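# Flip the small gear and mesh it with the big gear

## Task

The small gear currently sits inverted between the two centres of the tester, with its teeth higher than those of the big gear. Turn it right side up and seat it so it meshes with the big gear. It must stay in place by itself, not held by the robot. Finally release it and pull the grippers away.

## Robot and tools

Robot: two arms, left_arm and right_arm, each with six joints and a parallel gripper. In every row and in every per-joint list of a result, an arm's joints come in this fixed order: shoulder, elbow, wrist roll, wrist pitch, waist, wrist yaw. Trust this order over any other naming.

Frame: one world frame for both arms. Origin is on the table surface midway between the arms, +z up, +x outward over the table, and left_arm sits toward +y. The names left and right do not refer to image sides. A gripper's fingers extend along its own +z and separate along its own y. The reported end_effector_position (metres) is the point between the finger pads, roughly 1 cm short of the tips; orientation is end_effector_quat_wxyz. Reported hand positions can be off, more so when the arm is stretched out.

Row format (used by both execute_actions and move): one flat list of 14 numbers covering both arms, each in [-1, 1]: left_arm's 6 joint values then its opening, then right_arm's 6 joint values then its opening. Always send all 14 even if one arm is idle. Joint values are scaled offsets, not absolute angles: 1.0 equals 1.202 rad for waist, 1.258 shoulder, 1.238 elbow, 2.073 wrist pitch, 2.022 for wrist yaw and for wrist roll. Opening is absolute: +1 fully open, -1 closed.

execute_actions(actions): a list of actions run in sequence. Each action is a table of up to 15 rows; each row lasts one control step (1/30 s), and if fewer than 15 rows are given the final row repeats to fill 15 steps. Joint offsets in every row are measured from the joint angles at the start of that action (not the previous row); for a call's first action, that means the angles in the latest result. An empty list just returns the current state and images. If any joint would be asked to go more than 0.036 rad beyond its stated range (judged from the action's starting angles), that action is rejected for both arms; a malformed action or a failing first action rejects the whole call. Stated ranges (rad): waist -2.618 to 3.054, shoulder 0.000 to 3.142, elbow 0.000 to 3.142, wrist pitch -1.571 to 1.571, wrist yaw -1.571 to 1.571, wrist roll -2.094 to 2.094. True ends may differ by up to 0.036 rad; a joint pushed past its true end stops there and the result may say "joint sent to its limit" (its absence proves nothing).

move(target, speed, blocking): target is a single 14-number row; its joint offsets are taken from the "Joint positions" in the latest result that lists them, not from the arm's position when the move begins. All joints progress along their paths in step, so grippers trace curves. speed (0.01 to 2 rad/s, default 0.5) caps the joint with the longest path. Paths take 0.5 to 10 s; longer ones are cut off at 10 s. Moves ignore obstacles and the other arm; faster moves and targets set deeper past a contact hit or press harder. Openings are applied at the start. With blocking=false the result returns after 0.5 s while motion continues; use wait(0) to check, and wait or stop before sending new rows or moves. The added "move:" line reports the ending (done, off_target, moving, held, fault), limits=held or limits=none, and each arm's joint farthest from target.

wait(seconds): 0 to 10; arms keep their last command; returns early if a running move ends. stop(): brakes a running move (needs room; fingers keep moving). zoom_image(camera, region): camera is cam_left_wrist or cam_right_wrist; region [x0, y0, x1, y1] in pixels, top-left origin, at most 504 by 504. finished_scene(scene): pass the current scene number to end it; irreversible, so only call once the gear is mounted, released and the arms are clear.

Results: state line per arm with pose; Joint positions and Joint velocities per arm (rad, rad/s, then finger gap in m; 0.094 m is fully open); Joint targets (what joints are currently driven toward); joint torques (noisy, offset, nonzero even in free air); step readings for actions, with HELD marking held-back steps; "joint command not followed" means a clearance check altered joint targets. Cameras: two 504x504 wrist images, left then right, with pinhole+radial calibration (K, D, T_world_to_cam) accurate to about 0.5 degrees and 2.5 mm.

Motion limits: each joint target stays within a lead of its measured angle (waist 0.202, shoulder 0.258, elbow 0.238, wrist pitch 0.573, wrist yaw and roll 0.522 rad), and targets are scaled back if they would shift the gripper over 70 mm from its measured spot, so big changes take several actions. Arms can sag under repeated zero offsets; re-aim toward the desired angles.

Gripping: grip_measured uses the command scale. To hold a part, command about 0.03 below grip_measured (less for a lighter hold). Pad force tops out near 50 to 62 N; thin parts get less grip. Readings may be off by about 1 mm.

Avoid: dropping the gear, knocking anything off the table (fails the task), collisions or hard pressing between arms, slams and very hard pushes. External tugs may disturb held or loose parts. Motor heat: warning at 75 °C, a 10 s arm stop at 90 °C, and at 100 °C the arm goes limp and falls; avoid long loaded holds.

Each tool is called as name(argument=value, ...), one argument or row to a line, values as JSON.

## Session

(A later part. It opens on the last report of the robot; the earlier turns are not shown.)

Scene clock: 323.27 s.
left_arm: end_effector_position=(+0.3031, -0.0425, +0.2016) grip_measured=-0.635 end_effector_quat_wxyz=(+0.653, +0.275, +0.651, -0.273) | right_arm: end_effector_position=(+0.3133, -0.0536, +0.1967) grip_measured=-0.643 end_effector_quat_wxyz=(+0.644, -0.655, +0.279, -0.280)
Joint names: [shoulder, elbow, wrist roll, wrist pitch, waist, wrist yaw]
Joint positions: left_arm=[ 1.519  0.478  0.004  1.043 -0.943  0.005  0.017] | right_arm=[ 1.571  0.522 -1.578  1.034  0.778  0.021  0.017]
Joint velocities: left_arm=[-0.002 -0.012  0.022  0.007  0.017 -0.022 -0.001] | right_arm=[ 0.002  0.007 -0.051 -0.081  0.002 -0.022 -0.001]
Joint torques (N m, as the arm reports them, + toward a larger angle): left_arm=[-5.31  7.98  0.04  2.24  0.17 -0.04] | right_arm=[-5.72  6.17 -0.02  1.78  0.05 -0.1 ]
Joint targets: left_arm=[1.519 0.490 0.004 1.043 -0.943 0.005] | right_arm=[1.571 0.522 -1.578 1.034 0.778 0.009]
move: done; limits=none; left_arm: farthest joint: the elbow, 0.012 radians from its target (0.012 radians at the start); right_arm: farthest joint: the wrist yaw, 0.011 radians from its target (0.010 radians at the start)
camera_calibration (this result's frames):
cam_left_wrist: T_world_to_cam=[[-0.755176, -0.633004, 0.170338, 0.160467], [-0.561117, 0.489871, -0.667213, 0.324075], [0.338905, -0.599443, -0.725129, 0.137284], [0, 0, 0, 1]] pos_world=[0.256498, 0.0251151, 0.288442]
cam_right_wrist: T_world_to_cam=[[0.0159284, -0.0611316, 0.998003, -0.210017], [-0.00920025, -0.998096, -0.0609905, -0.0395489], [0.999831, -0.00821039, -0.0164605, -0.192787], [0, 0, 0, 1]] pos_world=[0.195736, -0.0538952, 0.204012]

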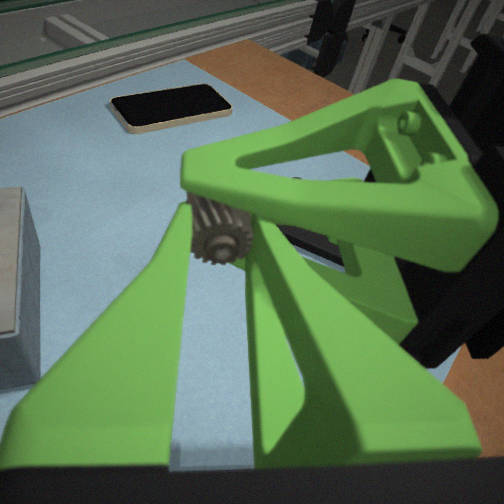

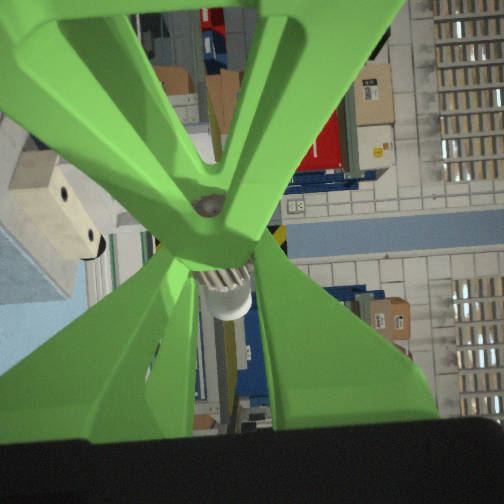

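move(
  target=[0,0.01,0,0,0,0,-0.69, 0,0,0,0,0,0,-0.4],
)

move(
  target=[0,0.01,0,0,0,0,-0.69, 0,0,0,0.008,-0.15,-0.014,-0.4],
  speed=0.3,
)

move(
  target=[0,0.01,0,0,0,0,-0.69, 0,0,0.8,0,0,0,-0.4],
  speed=1.6,
)

move(
  target=[0,0.01,0,0,0,0,-0.69, 0,0,0.765,0,0,0,-0.4],
  speed=1.6,
)

Scene clock: 335.00 s.
left_arm: end_effector_position=(+0.3031, -0.0425, +0.2016) grip_measured=-0.635 end_effector_quat_wxyz=(+0.653, +0.275, +0.651, -0.273) | right_arm: end_effector_position=(+0.3133, -0.0536, +0.1967) grip_measured=-0.402 end_effector_quat_wxyz=(+0.644, -0.655, +0.279, -0.280)
Joint names: [shoulder, elbow, wrist roll, wrist pitch, waist, wrist yaw]
Joint positions: left_arm=[ 1.519  0.478  0.004  1.043 -0.943  0.005  0.017] | right_arm=[ 1.571  0.522 -1.578  1.034  0.778  0.021  0.028]
Joint velocities: left_arm=[-0.027 -0.002  0.007  0.022  0.002 -0.051  0.   ] | right_arm=[-0.017  0.007 -0.022 -0.007  0.007  0.007  0.   ]
Joint torques (N m, as the arm reports them, + toward a larger angle): left_arm=[-5.02  7.97  0.01  2.22  0.01 -0.04] | right_arm=[-5.77  6.26 -0.02  1.73  0.04 -0.02]
Joint targets: left_arm=[1.519 0.490 0.004 1.043 -0.943 0.006] | right_arm=[1.571 0.522 -1.578 1.034 0.778 0.021]
move: done; limits=none; left_arm: farthest joint: the elbow, 0.012 radians from its target (0.012 radians at the start); right_arm: farthest joint: the waist, 0.000 radians from its target (0.000 radians at the start)
camera_calibration (this result's frames):
cam_left_wrist: T_world_to_cam=[[-0.755176, -0.633004, 0.170338, 0.160467], [-0.561117, 0.489871, -0.667213, 0.324075], [0.338905, -0.599443, -0.725129, 0.137284], [0, 0, 0, 1]] pos_world=[0.256498, 0.0251151, 0.288442]
cam_right_wrist: T_world_to_cam=[[0.0159284, -0.0611316, 0.998003, -0.210017], [-0.00920025, -0.998096, -0.0609905, -0.0395489], [0.999831, -0.00821039, -0.0164605, -0.192787], [0, 0, 0, 1]] pos_world=[0.195736, -0.0538952, 0.204012]

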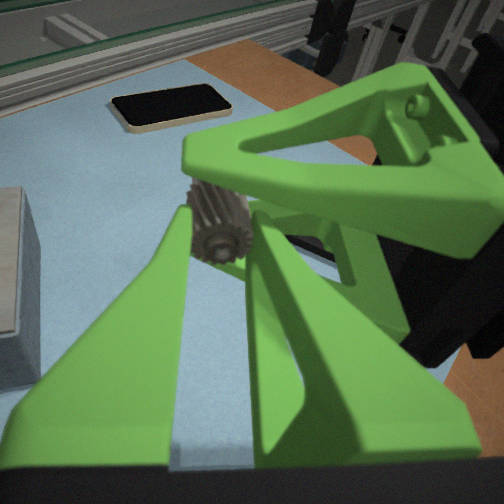

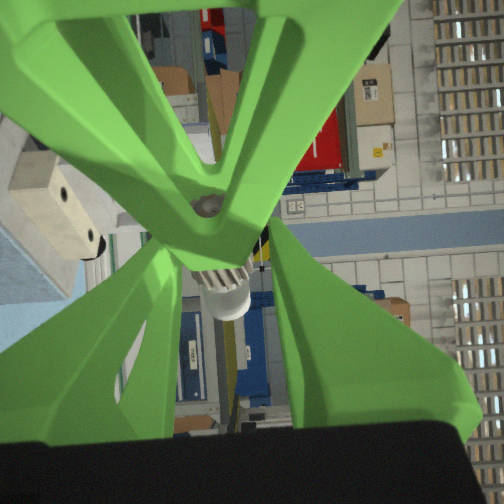

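Scene clock: 336.13 s.
left_arm: end_effector_position=(+0.3031, -0.0425, +0.2016) grip_measured=-0.635 end_effector_quat_wxyz=(+0.653, +0.275, +0.651, -0.273) | right_arm: end_effector_position=(+0.3604, -0.1107, +0.1985) grip_measured=-0.402 end_effector_quat_wxyz=(+0.623, -0.629, +0.328, -0.330)
Joint names: [shoulder, elbow, wrist roll, wrist pitch, waist, wrist yaw]
Joint positions: left_arm=[ 1.519  0.478  0.004  1.043 -0.943  0.005  0.017] | right_arm=[ 1.571  0.522 -1.578  1.041  0.603  0.001  0.028]
Joint velocities: left_arm=[-0.007 -0.012  0.007 -0.022 -0.007  0.037  0.001] | right_arm=[ 0.007 -0.012  0.007  0.066  0.007 -0.022  0.001]
Joint torques (N m, as the arm reports them, + toward a larger angle): left_arm=[-5.25  7.91 -0.02  2.28  0.09 -0.07] | right_arm=[-5.78  6.21  0.02  1.85 -0.38 -0.08]
Joint targets: left_arm=[1.519 0.490 0.004 1.043 -0.943 0.005] | right_arm=[1.571 0.522 -1.578 1.051 0.598 -0.007]
move: done; limits=none; left_arm: farthest joint: the elbow, 0.012 radians from its target (0.012 radians at the start); right_arm: farthest joint: the wrist pitch, 0.009 radians from its target (0.016 radians at the start)
camera_calibration (this result's frames):
cam_left_wrist: T_world_to_cam=[[-0.755176, -0.633004, 0.170338, 0.160467], [-0.561117, 0.489871, -0.667213, 0.324075], [0.338905, -0.599443, -0.725129, 0.137284], [0, 0, 0, 1]] pos_world=[0.256498, 0.0251151, 0.288442]
cam_right_wrist: T_world_to_cam=[[0.000494453, -0.0671998, 0.997739, -0.211112], [-0.163065, -0.984391, -0.06622, -0.0379749], [0.986615, -0.162663, -0.0114447, -0.253655], [0, 0, 0, 1]] pos_world=[0.244171, -0.0928291, 0.205217]

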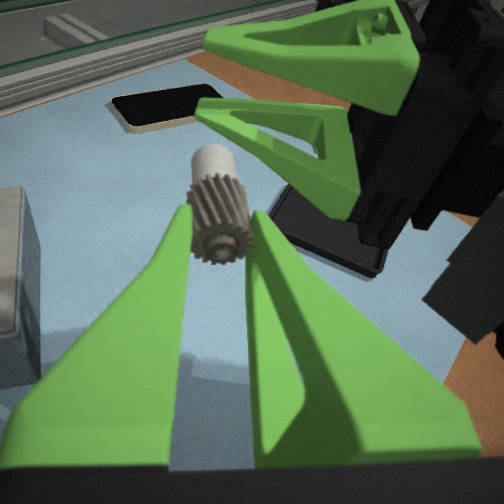

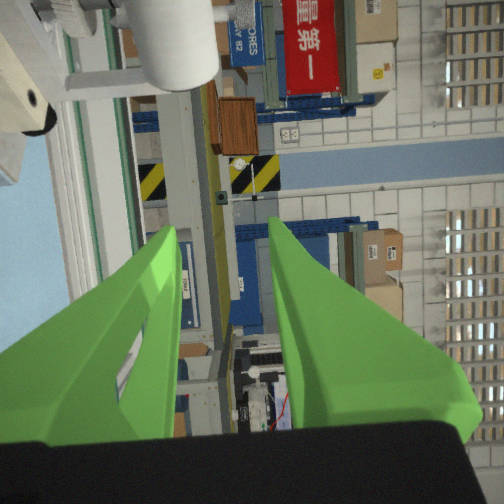

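Scene clock: 338.23 s.
left_arm: end_effector_position=(+0.3031, -0.0425, +0.2016) grip_measured=-0.635 end_effector_quat_wxyz=(+0.653, +0.275, +0.651, -0.273) | right_arm: end_effector_position=(+0.3604, -0.1107, +0.1985) grip_measured=-0.401 end_effector_quat_wxyz=(+0.670, -0.201, +0.681, +0.219)
Joint names: [shoulder, elbow, wrist roll, wrist pitch, waist, wrist yaw]
Joint positions: left_arm=[ 1.519  0.478  0.004  1.043 -0.943  0.005  0.017] | right_arm=[1.571 0.522 0.03  1.041 0.603 0.001 0.028]
Joint velocities: left_arm=[ 0.007 -0.007 -0.037 -0.051 -0.007 -0.037 -0.001] | right_arm=[-0.007 -0.017 -0.022 -0.007 -0.007  0.007 -0.   ]
Joint torques (N m, as the arm reports them, + toward a larger angle): left_arm=[-5.07  8.    0.02  2.26  0.06 -0.03] | right_arm=[-5.68  6.27  0.09  1.75  0.03 -0.01]
Joint targets: left_arm=[1.519 0.490 0.004 1.043 -0.943 0.005] | right_arm=[1.571 0.522 0.040 1.041 0.603 0.001]
move: done; limits=none; left_arm: farthest joint: the elbow, 0.012 radians from its target (0.012 radians at the start); right_arm: farthest joint: the wrist roll, 0.010 radians from its target (1.618 radians at the start)
camera_calibration (this result's frames):
cam_left_wrist: T_world_to_cam=[[-0.755176, -0.633004, 0.170338, 0.160467], [-0.561117, 0.489871, -0.667213, 0.324075], [0.338905, -0.599443, -0.725129, 0.137284], [0, 0, 0, 1]] pos_world=[0.256498, 0.0251151, 0.288442]
cam_right_wrist: T_world_to_cam=[[0.52655, -0.845159, -0.0919267, -0.270568], [-0.629311, -0.314787, -0.710547, 0.33208], [0.571588, 0.431989, -0.697619, 0.0979482], [0, 0, 0, 1]] pos_world=[0.295463, -0.166451, 0.279416]

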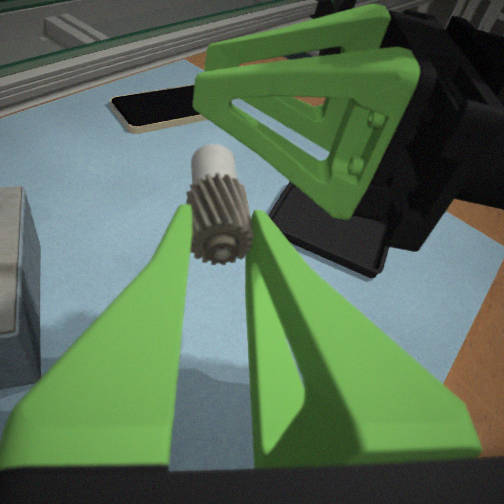

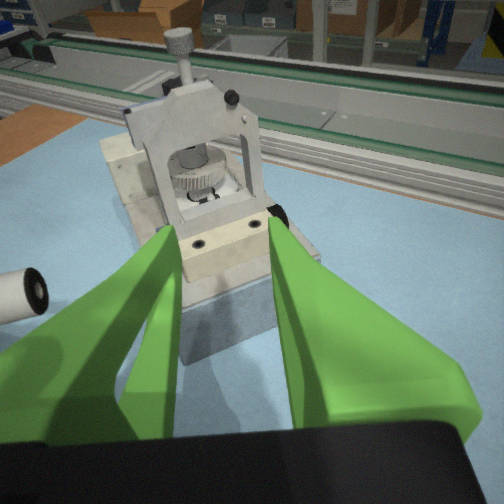

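Scene clock: 340.30 s.
left_arm: end_effector_position=(+0.3031, -0.0425, +0.2016) grip_measured=-0.635 end_effector_quat_wxyz=(+0.653, +0.275, +0.651, -0.273) | right_arm: end_effector_position=(+0.3604, -0.1107, +0.1985) grip_measured=-0.401 end_effector_quat_wxyz=(+0.327, +0.331, +0.628, +0.624)
Joint names: [shoulder, elbow, wrist roll, wrist pitch, waist, wrist yaw]
Joint positions: left_arm=[ 1.519  0.478  0.004  1.043 -0.943  0.005  0.017] | right_arm=[1.571 0.522 1.573 1.041 0.603 0.001 0.028]
Joint velocities: left_arm=[-0.002 -0.012  0.022 -0.066 -0.022  0.007  0.   ] | right_arm=[-0.007  0.002  0.022 -0.037 -0.002  0.022 -0.001]
Joint torques (N m, as the arm reports them, + toward a larger angle): left_arm=[-5.19  7.96  0.01  2.2  -0.03 -0.05] | right_arm=[-5.73  6.16  0.    1.78 -0.03  0.  ]
Joint targets: left_arm=[1.519 0.490 0.004 1.043 -0.943 0.005] | right_arm=[1.571 0.522 1.576 1.041 0.603 0.001]
move: done; limits=none; left_arm: farthest joint: the elbow, 0.012 radians from its target (0.012 radians at the start); right_arm: farthest joint: the wrist roll, 0.003 radians from its target (1.547 radians at the start)
camera_calibration (this result's frames):
cam_left_wrist: T_world_to_cam=[[-0.755176, -0.633004, 0.170338, 0.160467], [-0.561117, 0.489871, -0.667213, 0.324075], [0.338905, -0.599443, -0.725129, 0.137284], [0, 0, 0, 1]] pos_world=[0.256498, 0.0251151, 0.288442]
cam_right_wrist: T_world_to_cam=[[-0.0796273, 0.0245815, -0.996522, 0.223733], [-0.976397, 0.199424, 0.0829385, 0.356618], [0.200769, 0.979605, 0.00812171, 0.152153], [0, 0, 0, 1]] pos_world=[0.335468, -0.225667, 0.192142]

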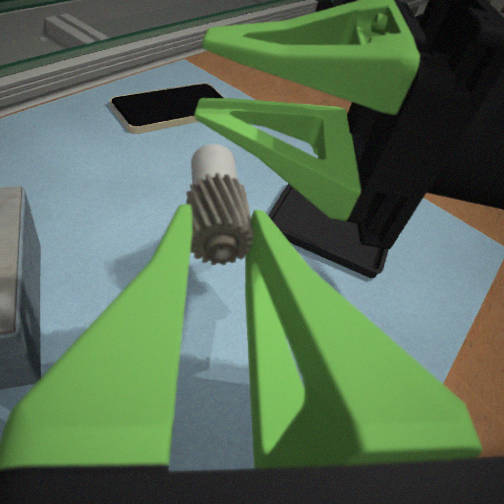

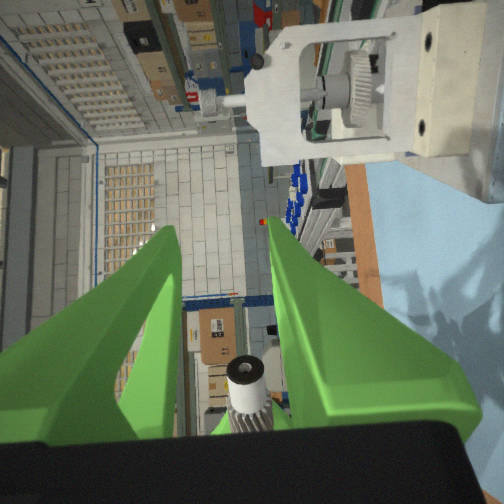

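move(
  target=[0,0.01,0,0,0,0,-0.69, 0,0,0,0,0.198,0.122,-0.45],
  speed=0.25,
)

Scene clock: 371.17 s.
left_arm: end_effector_position=(+0.3031, -0.0425, +0.2016) grip_measured=-0.635 end_effector_quat_wxyz=(+0.653, +0.275, +0.651, -0.273) | right_arm: end_effector_position=(+0.3205, -0.0657, +0.1985) grip_measured=-0.448 end_effector_quat_wxyz=(+0.329, +0.333, +0.627, +0.623)
Joint names: [shoulder, elbow, wrist roll, wrist pitch, waist, wrist yaw]
Joint positions: left_arm=[ 1.519  0.478  0.004  1.043 -0.943  0.005  0.017] | right_arm=[1.571 0.522 1.574 1.041 0.835 0.24  0.026]
Joint velocities: left_arm=[ 0.002 -0.007  0.007 -0.051 -0.017 -0.037  0.001] | right_arm=[-0.007  0.022 -0.022 -0.007  0.007 -0.022 -0.001]
Joint torques (N m, as the arm reports them, + toward a larger angle): left_arm=[-5.11  7.96  0.06  2.21  0.01 -0.07] | right_arm=[-5.79  6.16 -0.01  1.71  0.5   0.09]
Joint targets: left_arm=[1.519 0.490 0.004 1.043 -0.943 0.005] | right_arm=[1.571 0.522 1.574 1.041 0.841 0.248]
move: done; limits=none; left_arm: farthest joint: the elbow, 0.012 radians from its target (0.012 radians at the start); right_arm: farthest joint: the wrist yaw, 0.008 radians from its target (0.247 radians at the start)
camera_calibration (this result's frames):
cam_left_wrist: T_world_to_cam=[[-0.755176, -0.633004, 0.170338, 0.160467], [-0.561117, 0.489871, -0.667213, 0.324075], [0.338905, -0.599443, -0.725129, 0.137284], [0, 0, 0, 1]] pos_world=[0.256498, 0.0251151, 0.288442]
cam_right_wrist: T_world_to_cam=[[-0.0788005, 0.0244718, -0.99659, 0.219222], [-0.975139, 0.205803, 0.0821579, 0.308798], [0.207112, 0.978287, 0.00764597, 0.114053], [0, 0, 0, 1]] pos_world=[0.294774, -0.180493, 0.192233]

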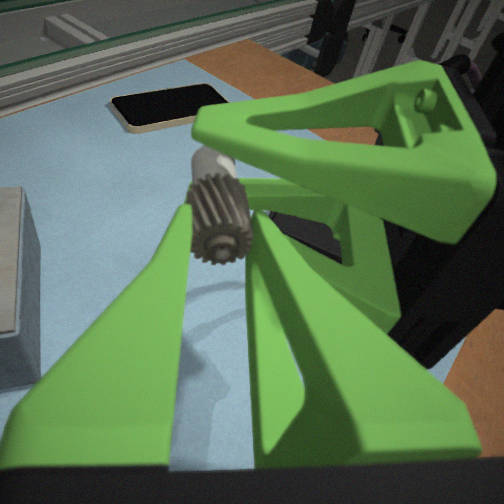

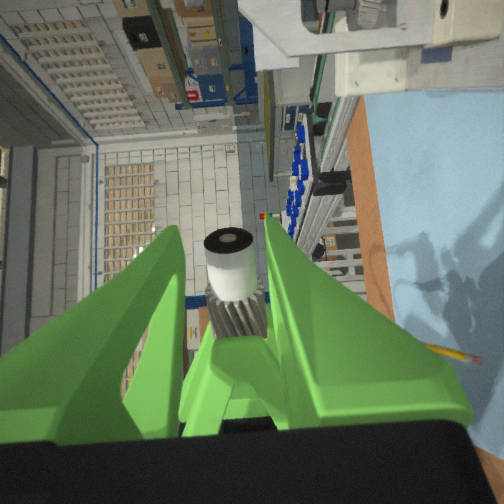

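move(
  target=[0,0.01,0,0,0,0,-0.69, 0,0,0,-0.009,0,0,-0.63],
  speed=0.1,
)

zoom_image(
  camera="cam_left_wrist",
  region=[140, 90, 340, 290],
)

Scene clock: 378.13 s.
left_arm: end_effector_position=(+0.3031, -0.0425, +0.2016) grip_measured=-0.635 end_effector_quat_wxyz=(+0.653, +0.275, +0.651, -0.273) | right_arm: end_effector_position=(+0.3206, -0.0659, +0.1979) grip_measured=-0.628 end_effector_quat_wxyz=(+0.330, +0.333, +0.627, +0.622)
Joint names: [shoulder, elbow, wrist roll, wrist pitch, waist, wrist yaw]
Joint positions: left_arm=[ 1.519  0.478  0.004  1.043 -0.943  0.005  0.017] | right_arm=[1.571 0.522 1.574 1.039 0.835 0.241 0.017]
Joint velocities: left_arm=[-0.012 -0.012 -0.125  0.007  0.002 -0.007  0.   ] | right_arm=[-0.002 -0.012 -0.051 -0.022 -0.022 -0.051  0.001]
Joint torques (N m, as the arm reports them, + toward a larger angle): left_arm=[-5.06  8.16  0.    2.28  0.25 -0.09] | right_arm=[-5.76  6.05  0.01  1.54  0.    0.  ]
Joint targets: left_arm=[1.519 0.490 0.004 1.043 -0.943 0.005] | right_arm=[1.571 0.522 1.574 1.022 0.835 0.240]
move: done; limits=none; left_arm: farthest joint: the elbow, 0.012 radians from its target (0.012 radians at the start); right_arm: farthest joint: the wrist pitch, 0.016 radians from its target (0.019 radians at the start)
camera_calibration (this result's frames):
cam_left_wrist: T_world_to_cam=[[-0.755176, -0.633004, 0.170338, 0.160467], [-0.561117, 0.489871, -0.667213, 0.324075], [0.338905, -0.599443, -0.725129, 0.137284], [0, 0, 0, 1]] pos_world=[0.256498, 0.0251151, 0.288442]
cam_right_wrist: T_world_to_cam=[[-0.0805507, 0.0225823, -0.996495, 0.219006], [-0.974755, 0.207083, 0.0834863, 0.308693], [0.208243, 0.978063, 0.00533144, 0.114285], [0, 0, 0, 1]] pos_world=[0.294742, -0.180649, 0.191857]

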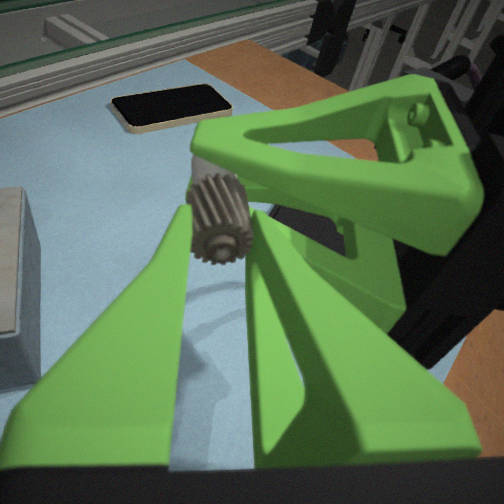

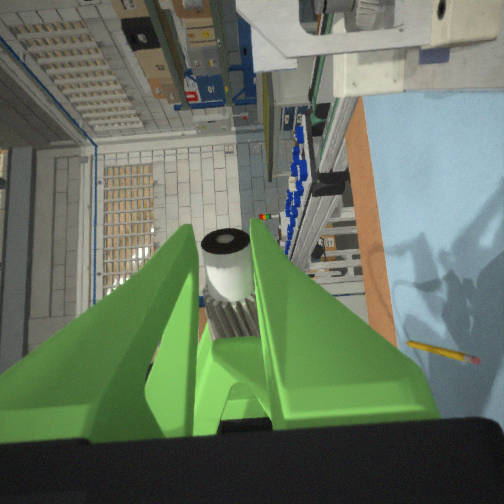

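Region (140, 90, 340, 290) of cam_left_wrist's 504x504 image, scaled by 2.520, with more detail than that image has.

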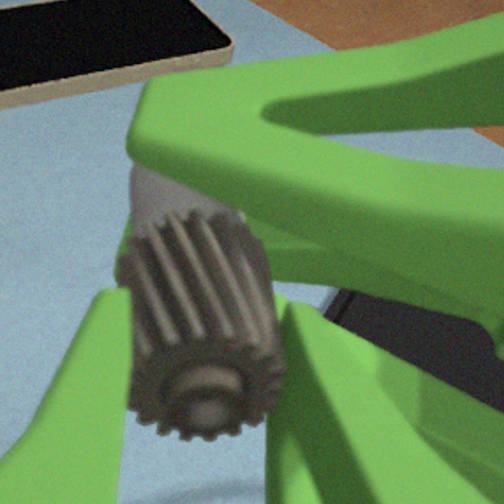

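move(
  target=[0,0.01,0,0,0,0,-0.69, 0,0,0,-0.008,0.008,0,-0.65],
  speed=0.1,
)

move(
  target=[0,0.01,0,0,0,0,-0.69, 0,0,0,0,0,0,-0.77],
)

Scene clock: 384.40 s.
left_arm: end_effector_position=(+0.3031, -0.0425, +0.2016) grip_measured=-0.635 end_effector_quat_wxyz=(+0.653, +0.275, +0.651, -0.273) | right_arm: end_effector_position=(+0.3206, -0.0659, +0.1975) grip_measured=-0.648 end_effector_quat_wxyz=(+0.329, +0.333, +0.628, +0.621)
Joint names: [shoulder, elbow, wrist roll, wrist pitch, waist, wrist yaw]
Joint positions: left_arm=[ 1.519  0.478  0.004  1.043 -0.943  0.005  0.017] | right_arm=[1.571 0.522 1.574 1.037 0.835 0.241 0.017]
Joint velocities: left_arm=[-0.002  0.002 -0.007  0.007  0.007  0.007  0.001] | right_arm=[-0.007  0.012 -0.037 -0.051  0.002 -0.007 -0.   ]
Joint torques (N m, as the arm reports them, + toward a larger angle): left_arm=[-5.14  7.77  0.04  2.28 -0.03 -0.04] | right_arm=[-5.81  6.24 -0.01  1.59  0.73 -0.03]
Joint targets: left_arm=[1.519 0.490 0.004 1.043 -0.943 0.005] | right_arm=[1.571 0.522 1.574 1.022 0.845 0.241]
move: done; limits=none; left_arm: farthest joint: the elbow, 0.012 radians from its target (0.012 radians at the start); right_arm: farthest joint: the wrist pitch, 0.015 radians from its target (0.016 radians at the start)
camera_calibration (this result's frames):
cam_left_wrist: T_world_to_cam=[[-0.755176, -0.633004, 0.170338, 0.160467], [-0.561117, 0.489871, -0.667213, 0.324075], [0.338905, -0.599443, -0.725129, 0.137284], [0, 0, 0, 1]] pos_world=[0.256498, 0.0251151, 0.288442]
cam_right_wrist: T_world_to_cam=[[-0.0815702, 0.0214542, -0.996437, 0.218876], [-0.974669, 0.207178, 0.084249, 0.30855], [0.208248, 0.978068, 0.00401113, 0.11455], [0, 0, 0, 1]] pos_world=[0.294733, -0.180658, 0.191642]

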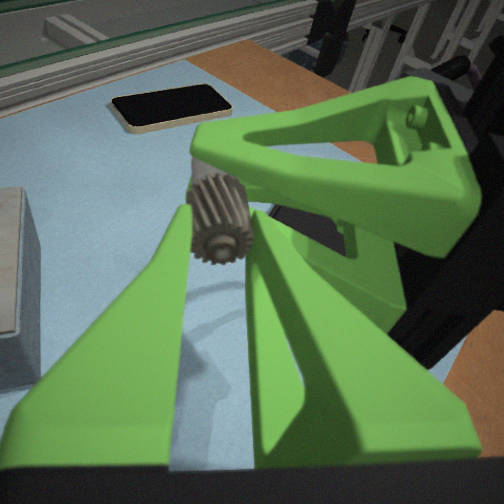

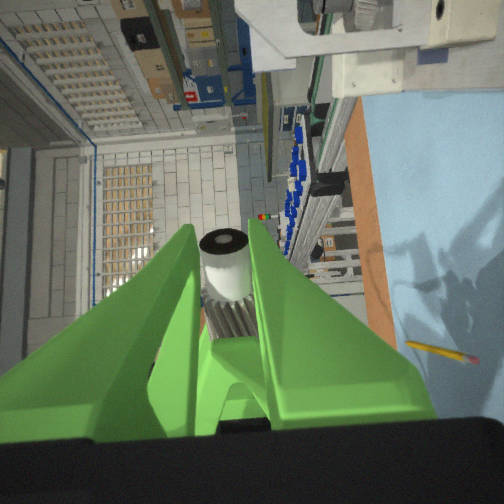

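Scene clock: 385.10 s.
left_arm: end_effector_position=(+0.3031, -0.0425, +0.2020) grip_measured=-0.635 end_effector_quat_wxyz=(+0.653, +0.275, +0.650, -0.273) | right_arm: end_effector_position=(+0.3207, -0.0660, +0.1973) grip_measured=-0.728 end_effector_quat_wxyz=(+0.329, +0.334, +0.628, +0.621)
Joint names: [shoulder, elbow, wrist roll, wrist pitch, waist, wrist yaw]
Joint positions: left_arm=[ 1.519  0.478  0.004  1.045 -0.943  0.005  0.017] | right_arm=[1.571 0.522 1.575 1.036 0.835 0.242 0.013]
Joint velocities: left_arm=[ 0.007  0.002 -0.022  0.022 -0.017  0.007 -0.   ] | right_arm=[ 0.007 -0.002 -0.022 -0.037  0.002  0.022 -0.001]
Joint torques (N m, as the arm reports them, + toward a larger angle): left_arm=[-4.99  8.16  0.01  2.31  0.12 -0.06] | right_arm=[-5.72  6.23 -0.01  1.73 -0.05  0.01]
Joint targets: left_arm=[1.519 0.490 0.005 1.043 -0.943 0.005] | right_arm=[1.571 0.522 1.574 1.037 0.835 0.241]
move: done; limits=none; left_arm: farthest joint: the elbow, 0.012 radians from its target (0.012 radians at the start); right_arm: farthest joint: the wrist pitch, 0.001 radians from its target (0.000 radians at the start)
camera_calibration (this result's frames):
cam_left_wrist: T_world_to_cam=[[-0.755359, -0.63282, 0.170215, 0.16049], [-0.560401, 0.489147, -0.668346, 0.324309], [0.339682, -0.600229, -0.724114, 0.137086], [0, 0, 0, 1]] pos_world=[0.256405, 0.0252098, 0.288698]
cam_right_wrist: T_world_to_cam=[[-0.08227, 0.0212619, -0.996383, 0.218901], [-0.974449, 0.207948, 0.0848963, 0.308514], [0.209001, 0.977909, 0.00361083, 0.114474], [0, 0, 0, 1]] pos_world=[0.294715, -0.180754, 0.191504]

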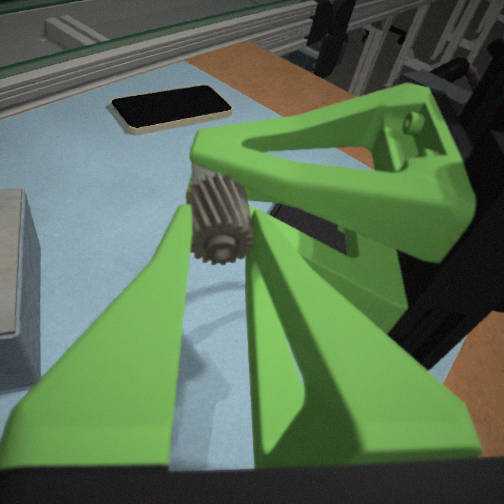

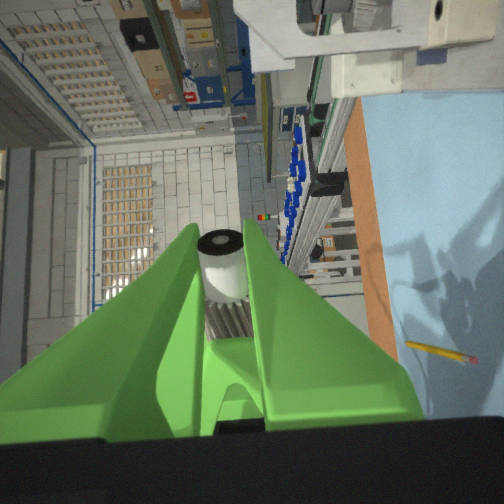

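move(
  target=[0,0.01,0,0,0,0,-0.3, 0,0,0,0,0,0,-0.77],
)

move(
  target=[-0.185,-0.16,0,-0.02,0,0,-0.3, 0,0,0,0,0,0,-0.77],
  speed=0.4,
)

move(
  target=[0,0,0,0.08,0.14,0,1, 0.566,0.41,-0.728,0.221,-0.34,-0.397,-0.77],
  speed=0.8,
)

Scene clock: 403.37 s.
left_arm: end_effector_position=(+0.3031, -0.0425, +0.2020) grip_measured=-0.303 end_effector_quat_wxyz=(+0.653, +0.275, +0.650, -0.273) | right_arm: end_effector_position=(+0.3207, -0.0660, +0.1973) grip_measured=-0.728 end_effector_quat_wxyz=(+0.330, +0.334, +0.628, +0.621)
Joint names: [shoulder, elbow, wrist roll, wrist pitch, waist, wrist yaw]
Joint positions: left_arm=[ 1.519  0.478  0.004  1.045 -0.943  0.005  0.033] | right_arm=[1.571 0.522 1.575 1.036 0.835 0.242 0.013]
Joint velocities: left_arm=[-0.012  0.012 -0.007  0.022 -0.002  0.007  0.001] | right_arm=[-0.007 -0.002  0.022  0.022 -0.007 -0.037  0.   ]
Joint torques (N m, as the arm reports them, + toward a larger angle): left_arm=[-4.85  7.89  0.01  2.23  0.23 -0.09] | right_arm=[-5.75  6.23  0.    1.74 -0.08 -0.01]
Joint targets: left_arm=[1.519 0.490 0.004 1.045 -0.943 0.005] | right_arm=[1.571 0.522 1.575 1.036 0.835 0.242]
move: done; limits=none; left_arm: farthest joint: the elbow, 0.012 radians from its target (0.012 radians at the start); right_arm: farthest joint: the waist, 0.000 radians from its target (0.000 radians at the start)
camera_calibration (this result's frames):
cam_left_wrist: T_world_to_cam=[[-0.755359, -0.63282, 0.170215, 0.16049], [-0.560401, 0.489147, -0.668346, 0.324309], [0.339682, -0.600229, -0.724114, 0.137086], [0, 0, 0, 1]] pos_world=[0.256405, 0.0252098, 0.288698]
cam_right_wrist: T_world_to_cam=[[-0.0822585, 0.0212903, -0.996384, 0.218904], [-0.97437, 0.20832, 0.0848924, 0.308563], [0.209374, 0.977829, 0.00360854, 0.114397], [0, 0, 0, 1]] pos_world=[0.29471, -0.180801, 0.191505]

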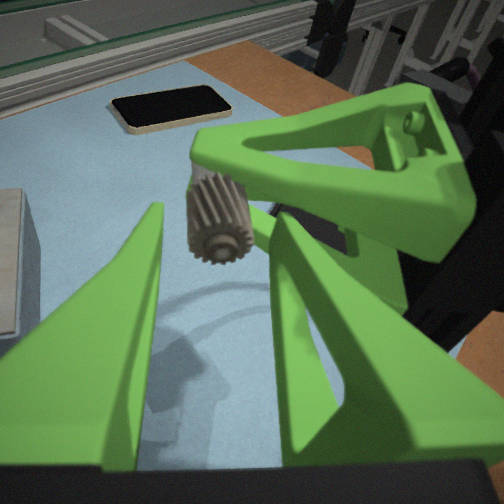

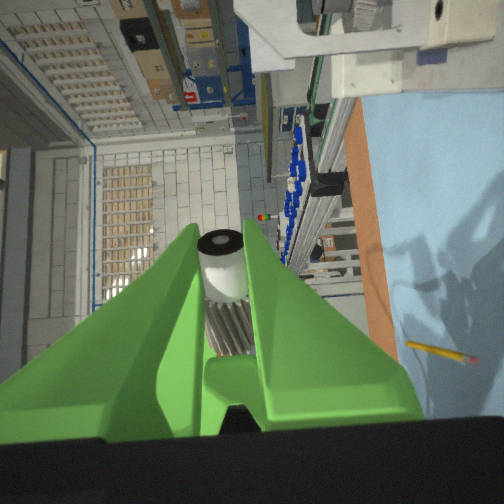

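Scene clock: 404.40 s.
left_arm: end_effector_position=(+0.2677, -0.0067, +0.2045) grip_measured=-0.303 end_effector_quat_wxyz=(+0.661, +0.272, +0.643, -0.276) | right_arm: end_effector_position=(+0.3207, -0.0660, +0.1973) grip_measured=-0.728 end_effector_quat_wxyz=(+0.330, +0.334, +0.628, +0.621)
Joint names: [shoulder, elbow, wrist roll, wrist pitch, waist, wrist yaw]
Joint positions: left_arm=[ 1.303  0.295  0.004  1.034 -0.943  0.005  0.033] | right_arm=[1.571 0.522 1.575 1.036 0.835 0.242 0.013]
Joint velocities: left_arm=[-0.007  0.022  0.007 -0.066  0.002 -0.037 -0.001] | right_arm=[ 0.017  0.002  0.051  0.095 -0.017 -0.022 -0.   ]
Joint torques (N m, as the arm reports them, + toward a larger angle): left_arm=[-4.33  5.65  0.05  1.9   0.16 -0.06] | right_arm=[-5.68  6.17  0.    1.74 -0.08  0.01]
Joint targets: left_arm=[1.286 0.280 0.004 1.003 -0.943 0.005] | right_arm=[1.571 0.522 1.575 1.036 0.835 0.242]
move: off_target (left_arm); limits=none; left_arm: farthest joint: the wrist pitch, 0.030 radians from its target (0.041 radians at the start); right_arm: farthest joint: the waist, 0.000 radians from its target (0.000 radians at the start)
camera_calibration (this result's frames):
cam_left_wrist: T_world_to_cam=[[-0.758037, -0.63011, 0.168349, 0.157108], [-0.549695, 0.478316, -0.684872, 0.289069], [0.35102, -0.611699, -0.70895, 0.166175], [0, 0, 0, 1]] pos_world=[0.219662, 0.0623783, 0.289336]
cam_right_wrist: T_world_to_cam=[[-0.0822585, 0.0212903, -0.996384, 0.218904], [-0.97437, 0.20832, 0.0848924, 0.308563], [0.209374, 0.977829, 0.00360854, 0.114397], [0, 0, 0, 1]] pos_world=[0.29471, -0.180801, 0.191505]

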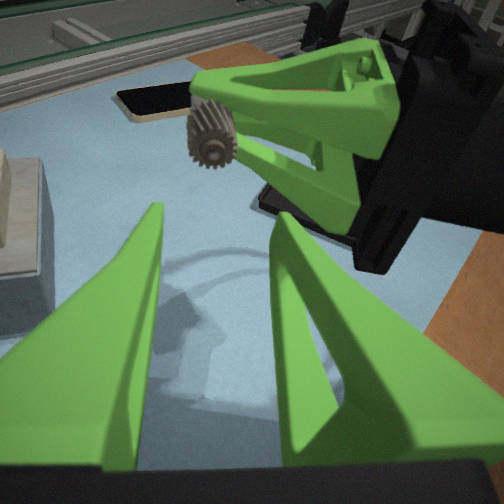

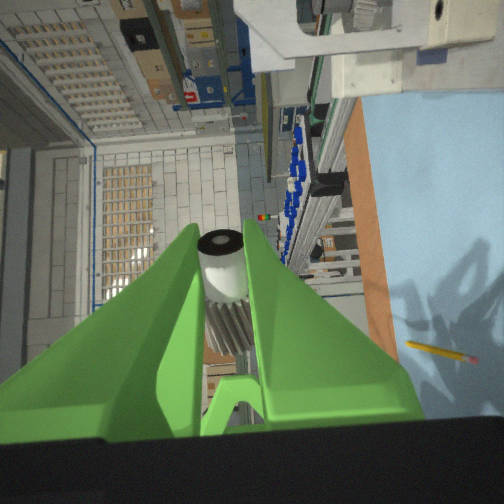

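Scene clock: 407.17 s.
left_arm: end_effector_position=(+0.3043, +0.0419, +0.2430) grip_measured=+1.000 end_effector_quat_wxyz=(+0.731, +0.202, +0.607, -0.238) | right_arm: end_effector_position=(+0.4443, -0.0530, +0.1450) grip_measured=-0.729 end_effector_quat_wxyz=(+0.668, -0.305, +0.570, +0.367)
Joint names: [shoulder, elbow, wrist roll, wrist pitch, waist, wrist yaw]
Joint positions: left_arm=[ 1.303  0.295  0.004  1.19  -0.783  0.005  0.094] | right_arm=[ 2.275  0.995  0.114  1.473  0.429 -0.555  0.013]
Joint velocities: left_arm=[-0.002  0.012 -0.095 -0.007  0.002  0.037  0.   ] | right_arm=[-0.002  0.007 -0.051  0.007 -0.002  0.051 -0.002]
Joint torques (N m, as the arm reports them, + toward a larger angle): left_arm=[-3.37  6.97  0.01  2.24  0.66 -0.04] | right_arm=[-10.58   7.75  -0.12   1.75  -0.16   0.01]
Joint targets: left_arm=[1.303 0.295 0.004 1.200 -0.775 0.005] | right_arm=[2.283 1.030 0.102 1.495 0.426 -0.561]
move: off_target (right_arm); limits=none; left_arm: farthest joint: the wrist pitch, 0.010 radians from its target (0.166 radians at the start); right_arm: farthest joint: the elbow, 0.035 radians from its target (0.507 radians at the start)
camera_calibration (this result's frames):
cam_left_wrist: T_world_to_cam=[[-0.667818, -0.728404, 0.153127, 0.18932], [-0.526023, 0.316308, -0.789461, 0.33734], [0.526611, -0.607765, -0.594393, 0.128939], [0, 0, 0, 1]] pos_world=[0.235979, 0.109563, 0.313967]
cam_right_wrist: T_world_to_cam=[[0.817287, -0.570581, -0.0804997, -0.387193], [-0.379464, -0.427795, -0.820365, 0.263948], [0.433647, 0.70102, -0.566145, 0.0442503], [0, 0, 0, 1]] pos_world=[0.397418, -0.13903, 0.210417]

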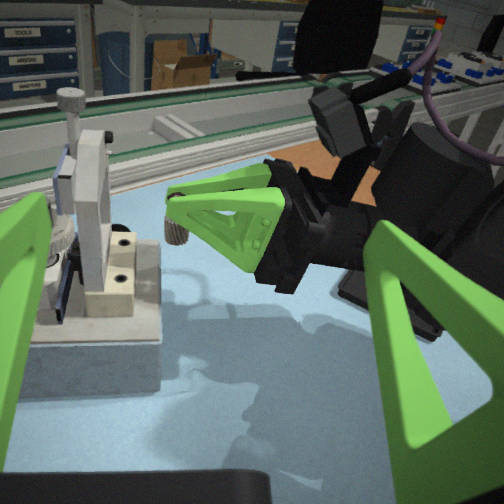

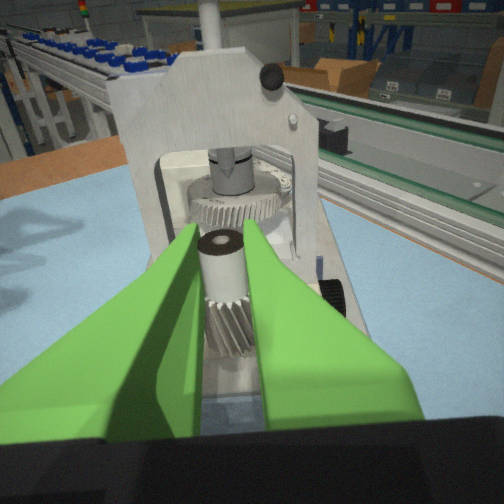

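zoom_image(
  camera="cam_left_wrist",
  region=[40, 130, 240, 330],
)

Region (40, 130, 240, 330) of cam_left_wrist's 504x504 image, scaled by 2.520, with more detail than that image has.

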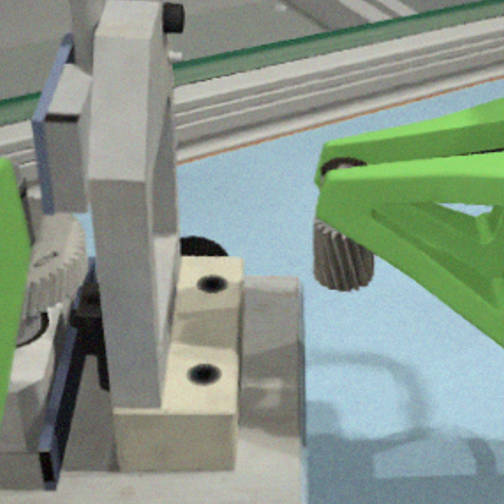

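move(
  target=[0.1,0.95,0,-0.85,0.12,0,-0.2, 0.069,0.151,-0.004,-0.031,0.046,0.027,-0.77],
  speed=1.0,
)

Scene clock: 422.27 s.
left_arm: end_effector_position=(+0.3882, +0.0551, +0.3243) grip_measured=-0.197 end_effector_quat_wxyz=(+0.488, +0.214, +0.837, -0.124) | right_arm: end_effector_position=(+0.4625, -0.0223, +0.1488) grip_measured=-0.729 end_effector_quat_wxyz=(+0.675, -0.303, +0.561, +0.371)
Joint names: [shoulder, elbow, wrist roll, wrist pitch, waist, wrist yaw]
Joint positions: left_arm=[ 1.422  1.45   0.004 -0.543 -0.646  0.005  0.038] | right_arm=[ 2.348  1.148  0.114  1.417  0.477 -0.51   0.013]
Joint velocities: left_arm=[ 0.007  0.002 -0.066 -0.022  0.007  0.081 -0.   ] | right_arm=[-0.007 -0.007 -0.022 -0.081  0.007  0.037 -0.   ]
Joint torques (N m, as the arm reports them, + toward a larger angle): left_arm=[-4.94 10.24 -0.01  1.84  0.85  0.  ] | right_arm=[-11.11   8.02  -0.07   1.47   0.46   0.14]
Joint targets: left_arm=[1.429 1.471 0.004 -0.572 -0.638 0.005] | right_arm=[2.361 1.182 0.106 1.409 0.484 -0.501]
move: off_target (left_arm, right_arm); limits=none; left_arm: farthest joint: the wrist pitch, 0.029 radians from its target (1.762 radians at the start); right_arm: farthest joint: the elbow, 0.034 radians from its target (0.187 radians at the start)
camera_calibration (this result's frames):
cam_left_wrist: T_world_to_cam=[[-0.453053, -0.871438, 0.187984, 0.15571], [-0.884911, 0.414044, -0.213306, 0.388563], [0.10805, -0.262988, -0.95873, 0.402738], [0, 0, 0, 1]] pos_world=[0.370873, 0.0807251, 0.439729]
cam_right_wrist: T_world_to_cam=[[0.820896, -0.565921, -0.0765785, -0.386312], [-0.363287, -0.414027, -0.834628, 0.282017], [0.440628, 0.712963, -0.545464, 0.0109321], [0, 0, 0, 1]] pos_world=[0.414758, -0.109654, 0.211759]

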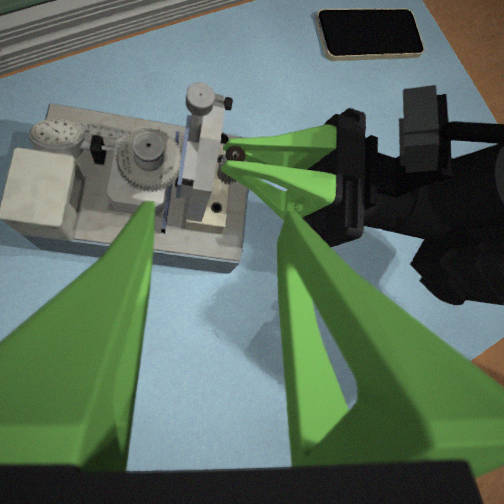

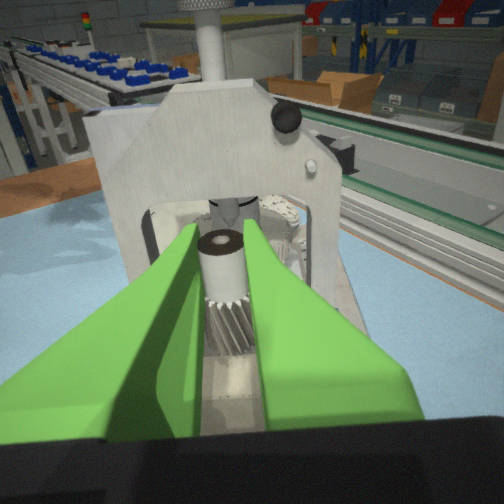

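move(
  target=[0.461,0.414,0,-0.118,0,0,-0.3, 0,0.015,0,0,0,0,-0.77],
  speed=0.5,
)

Scene clock: 427.47 s.
left_arm: end_effector_position=(+0.4823, +0.0045, +0.2181) grip_measured=-0.297 end_effector_quat_wxyz=(+0.351, +0.231, +0.903, -0.090) | right_arm: end_effector_position=(+0.4625, -0.0223, +0.1488) grip_measured=-0.729 end_effector_quat_wxyz=(+0.675, -0.303, +0.561, +0.371)
Joint names: [shoulder, elbow, wrist roll, wrist pitch, waist, wrist yaw]
Joint positions: left_arm=[ 2.005  1.937  0.004 -0.762 -0.646  0.005  0.033] | right_arm=[ 2.348  1.148  0.114  1.417  0.477 -0.51   0.013]
Joint velocities: left_arm=[-0.017 -0.002 -0.022 -0.022  0.017 -0.022  0.001] | right_arm=[-0.002 -0.002  0.066  0.022 -0.002 -0.037 -0.   ]
Joint torques (N m, as the arm reports them, + toward a larger angle): left_arm=[-10.55  10.47   0.05   1.59   0.08  -0.03] | right_arm=[-12.47   6.87   0.     1.56   0.     0.05]
Joint targets: left_arm=[2.002 1.963 0.004 -0.788 -0.646 0.005] | right_arm=[2.348 1.167 0.114 1.417 0.477 -0.510]
move: off_target (left_arm); limits=none; left_arm: farthest joint: the wrist pitch, 0.026 radians from its target (0.244 radians at the start); right_arm: farthest joint: the elbow, 0.019 radians from its target (0.019 radians at the start)
camera_calibration (this result's frames):
cam_left_wrist: T_world_to_cam=[[-0.402353, -0.898717, 0.174413, 0.152817], [-0.900833, 0.42261, 0.0994992, 0.409559], [-0.16313, -0.117083, -0.979633, 0.412123], [0, 0, 0, 1]] pos_world=[0.497661, 0.0125084, 0.336325]
cam_right_wrist: T_world_to_cam=[[0.820896, -0.565921, -0.0765785, -0.386312], [-0.363287, -0.414027, -0.834628, 0.282017], [0.440628, 0.712963, -0.545464, 0.0109321], [0, 0, 0, 1]] pos_world=[0.414758, -0.109654, 0.211759]

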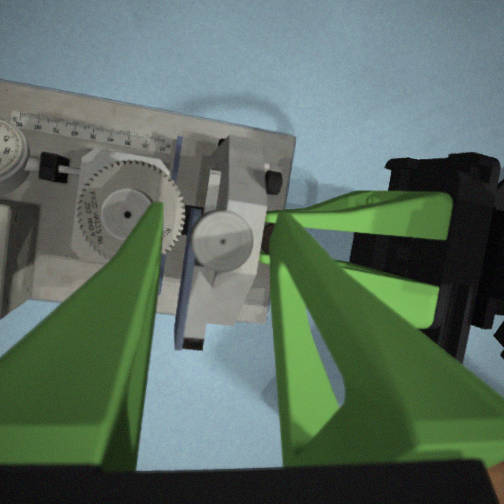

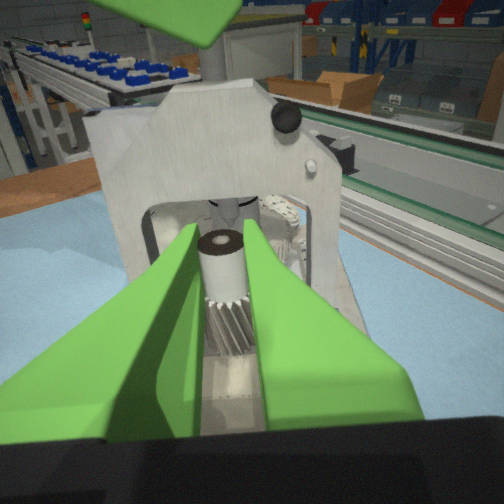

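execute_actions(
  actions=[
    [[0,0.01,0,0,0,0,-0.72, 0,0.015,0,0,0,0,-0.77]],
    [[-0.03,0.02,0,0.02,0,0,-0.72, 0.01,0.026,0,-0.003,0.005,0.004,-0.77]],
    [[-0.045,0.03,0,0.035,0,0,-0.72, 0.021,0.047,0,-0.009,0.009,0.006,-0.77]],
    [[-0.058,0.03,0,0.04,0,0,-0.72, 0.021,0.047,0,-0.009,0.009,0.006,-0.77]],
    [[-0.066,0.03,0,0.04,0,0,-0.72, 0.011,0.027,0,-0.004,0.005,0.004,-0.77]],
  ],
)

Scene clock: 442.47 s.
left_arm: end_effector_position=(+0.4826, +0.0046, +0.2375) grip_measured=-0.686 end_effector_quat_wxyz=(+0.373, +0.228, +0.894, -0.095) | right_arm: end_effector_position=(+0.4694, -0.0151, +0.1468) grip_measured=-0.729 end_effector_quat_wxyz=(+0.675, -0.303, +0.560, +0.372)
Joint names: [shoulder, elbow, wrist roll, wrist pitch, waist, wrist yaw]
Joint positions: left_arm=[ 1.974  1.937  0.004 -0.743 -0.646  0.004  0.015] | right_arm=[ 2.376  1.198  0.114  1.396  0.484 -0.505  0.013]
Joint velocities: left_arm=[-0.002 -0.017 -0.037 -0.007  0.017 -0.007 -0.   ] | right_arm=[ 0.007  0.017 -0.066 -0.022 -0.007 -0.022  0.001]
Joint torques (N m, as the arm reports them, + toward a larger angle): left_arm=[-14.97  11.5    0.03   2.67   0.09  -0.02] | right_arm=[-11.46   7.96  -0.03   1.47   0.44   0.13]
Joint targets: left_arm=[1.901 1.974 0.004 -0.666 -0.646 0.004] | right_arm=[2.390 1.231 0.114 1.388 0.490 -0.497]
Step readings (joint positions; steps 1 to 15: 1st action; 16 to 30: 2nd action; 31 to 45: 3rd action; 46 to 60: 4th action; 61 to 75: 5th action):
0: left_arm=[2.005 1.937 0.004 -0.762 -0.646 0.005] | right_arm=[2.348 1.148 0.114 1.417 0.477 -0.510]
1: left_arm=[2.005 1.937 0.004 -0.762 -0.646 0.005] | right_arm=[2.348 1.148 0.114 1.417 0.477 -0.510]
2: left_arm=[2.005 1.937 0.004 -0.762 -0.646 0.005] | right_arm=[2.348 1.148 0.114 1.417 0.477 -0.510]
4: left_arm=[2.005 1.937 0.004 -0.762 -0.646 0.004] | right_arm=[2.348 1.148 0.114 1.417 0.477 -0.510]
8: left_arm=[2.005 1.937 0.004 -0.762 -0.646 0.004] | right_arm=[2.348 1.148 0.114 1.417 0.477 -0.510]
15: left_arm=[2.005 1.937 0.004 -0.762 -0.646 0.004] | right_arm=[2.348 1.148 0.114 1.417 0.477 -0.510]
16: left_arm=[2.004 1.937 0.004 -0.761 -0.646 0.004] | right_arm=[2.348 1.148 0.114 1.417 0.477 -0.510]
17: left_arm=[2.004 1.937 0.004 -0.761 -0.646 0.004] | right_arm=[2.348 1.148 0.114 1.417 0.477 -0.510]
19: left_arm=[2.004 1.937 0.004 -0.761 -0.646 0.004] | right_arm=[2.348 1.148 0.114 1.417 0.477 -0.510]
23: left_arm=[2.004 1.937 0.004 -0.761 -0.646 0.004] | right_arm=[2.348 1.148 0.114 1.417 0.477 -0.510]
30: left_arm=[2.004 1.937 0.004 -0.761 -0.646 0.004] | right_arm=[2.348 1.148 0.114 1.417 0.477 -0.510]
31: left_arm=[2.003 1.937 0.004 -0.759 -0.646 0.004] | right_arm=[2.350 1.151 0.114 1.417 0.477 -0.510]
32: left_arm=[2.002 1.937 0.004 -0.759 -0.646 0.004] | right_arm=[2.355 1.159 0.114 1.415 0.477 -0.510]
34: left_arm=[2.000 1.937 0.004 -0.758 -0.646 0.004] | right_arm=[2.360 1.171 0.114 1.411 0.478 -0.508]
38: left_arm=[1.998 1.937 0.004 -0.757 -0.646 0.004] | right_arm=[2.362 1.173 0.114 1.408 0.480 -0.508]
45: left_arm=[1.998 1.937 0.004 -0.757 -0.646 0.004] | right_arm=[2.362 1.173 0.114 1.406 0.480 -0.508]
46: left_arm=[1.996 1.937 0.004 -0.756 -0.646 0.004] | right_arm=[2.364 1.176 0.114 1.406 0.480 -0.508]
47: left_arm=[1.995 1.937 0.004 -0.755 -0.646 0.004] | right_arm=[2.369 1.185 0.114 1.405 0.481 -0.507]
49: left_arm=[1.989 1.937 0.004 -0.752 -0.646 0.004] | right_arm=[2.375 1.196 0.114 1.401 0.482 -0.506]
53: left_arm=[1.985 1.937 0.004 -0.749 -0.646 0.004] | right_arm=[2.376 1.198 0.114 1.397 0.484 -0.505]
60: left_arm=[1.985 1.937 0.004 -0.749 -0.646 0.004] | right_arm=[2.376 1.198 0.114 1.396 0.484 -0.505]
61: left_arm=[1.983 1.937 0.004 -0.748 -0.646 0.004] | right_arm=[2.376 1.198 0.114 1.396 0.484 -0.505]
62: left_arm=[1.982 1.937 0.004 -0.748 -0.646 0.004] | right_arm=[2.376 1.198 0.114 1.396 0.484 -0.505]
64: left_arm=[1.978 1.937 0.004 -0.745 -0.646 0.004] | right_arm=[2.376 1.198 0.114 1.396 0.484 -0.505]
68: left_arm=[1.974 1.937 0.004 -0.743 -0.646 0.004] | right_arm=[2.376 1.198 0.114 1.396 0.484 -0.505]
75: Joint positions above
camera_calibration (this result's frames):
cam_left_wrist: T_world_to_cam=[[-0.40896, -0.895226, 0.17698, 0.152244], [-0.90471, 0.423118, 0.0497028, 0.421498], [-0.119379, -0.139789, -0.982959, 0.411015], [0, 0, 0, 1]] pos_world=[0.492661, 0.0154049, 0.356117]
cam_right_wrist: T_world_to_cam=[[0.822027, -0.564172, -0.0773416, -0.388472], [-0.36258, -0.413823, -0.835037, 0.285646], [0.439098, 0.714465, -0.544731, 0.00230897], [0, 0, 0, 1]] pos_world=[0.42189, -0.102608, 0.209738]

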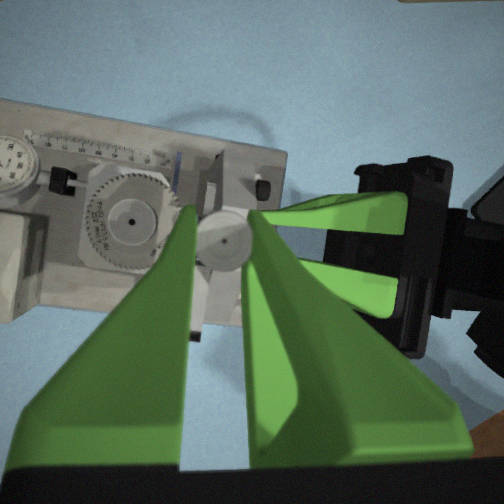

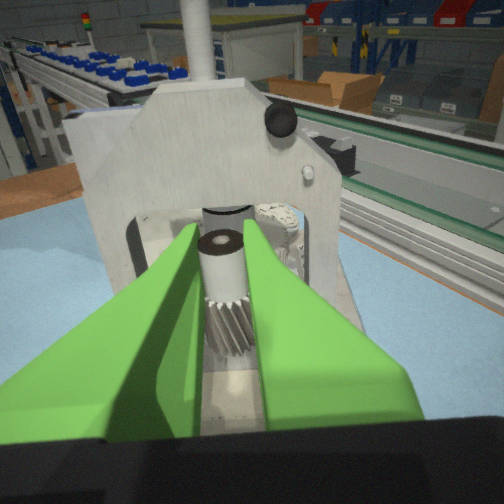

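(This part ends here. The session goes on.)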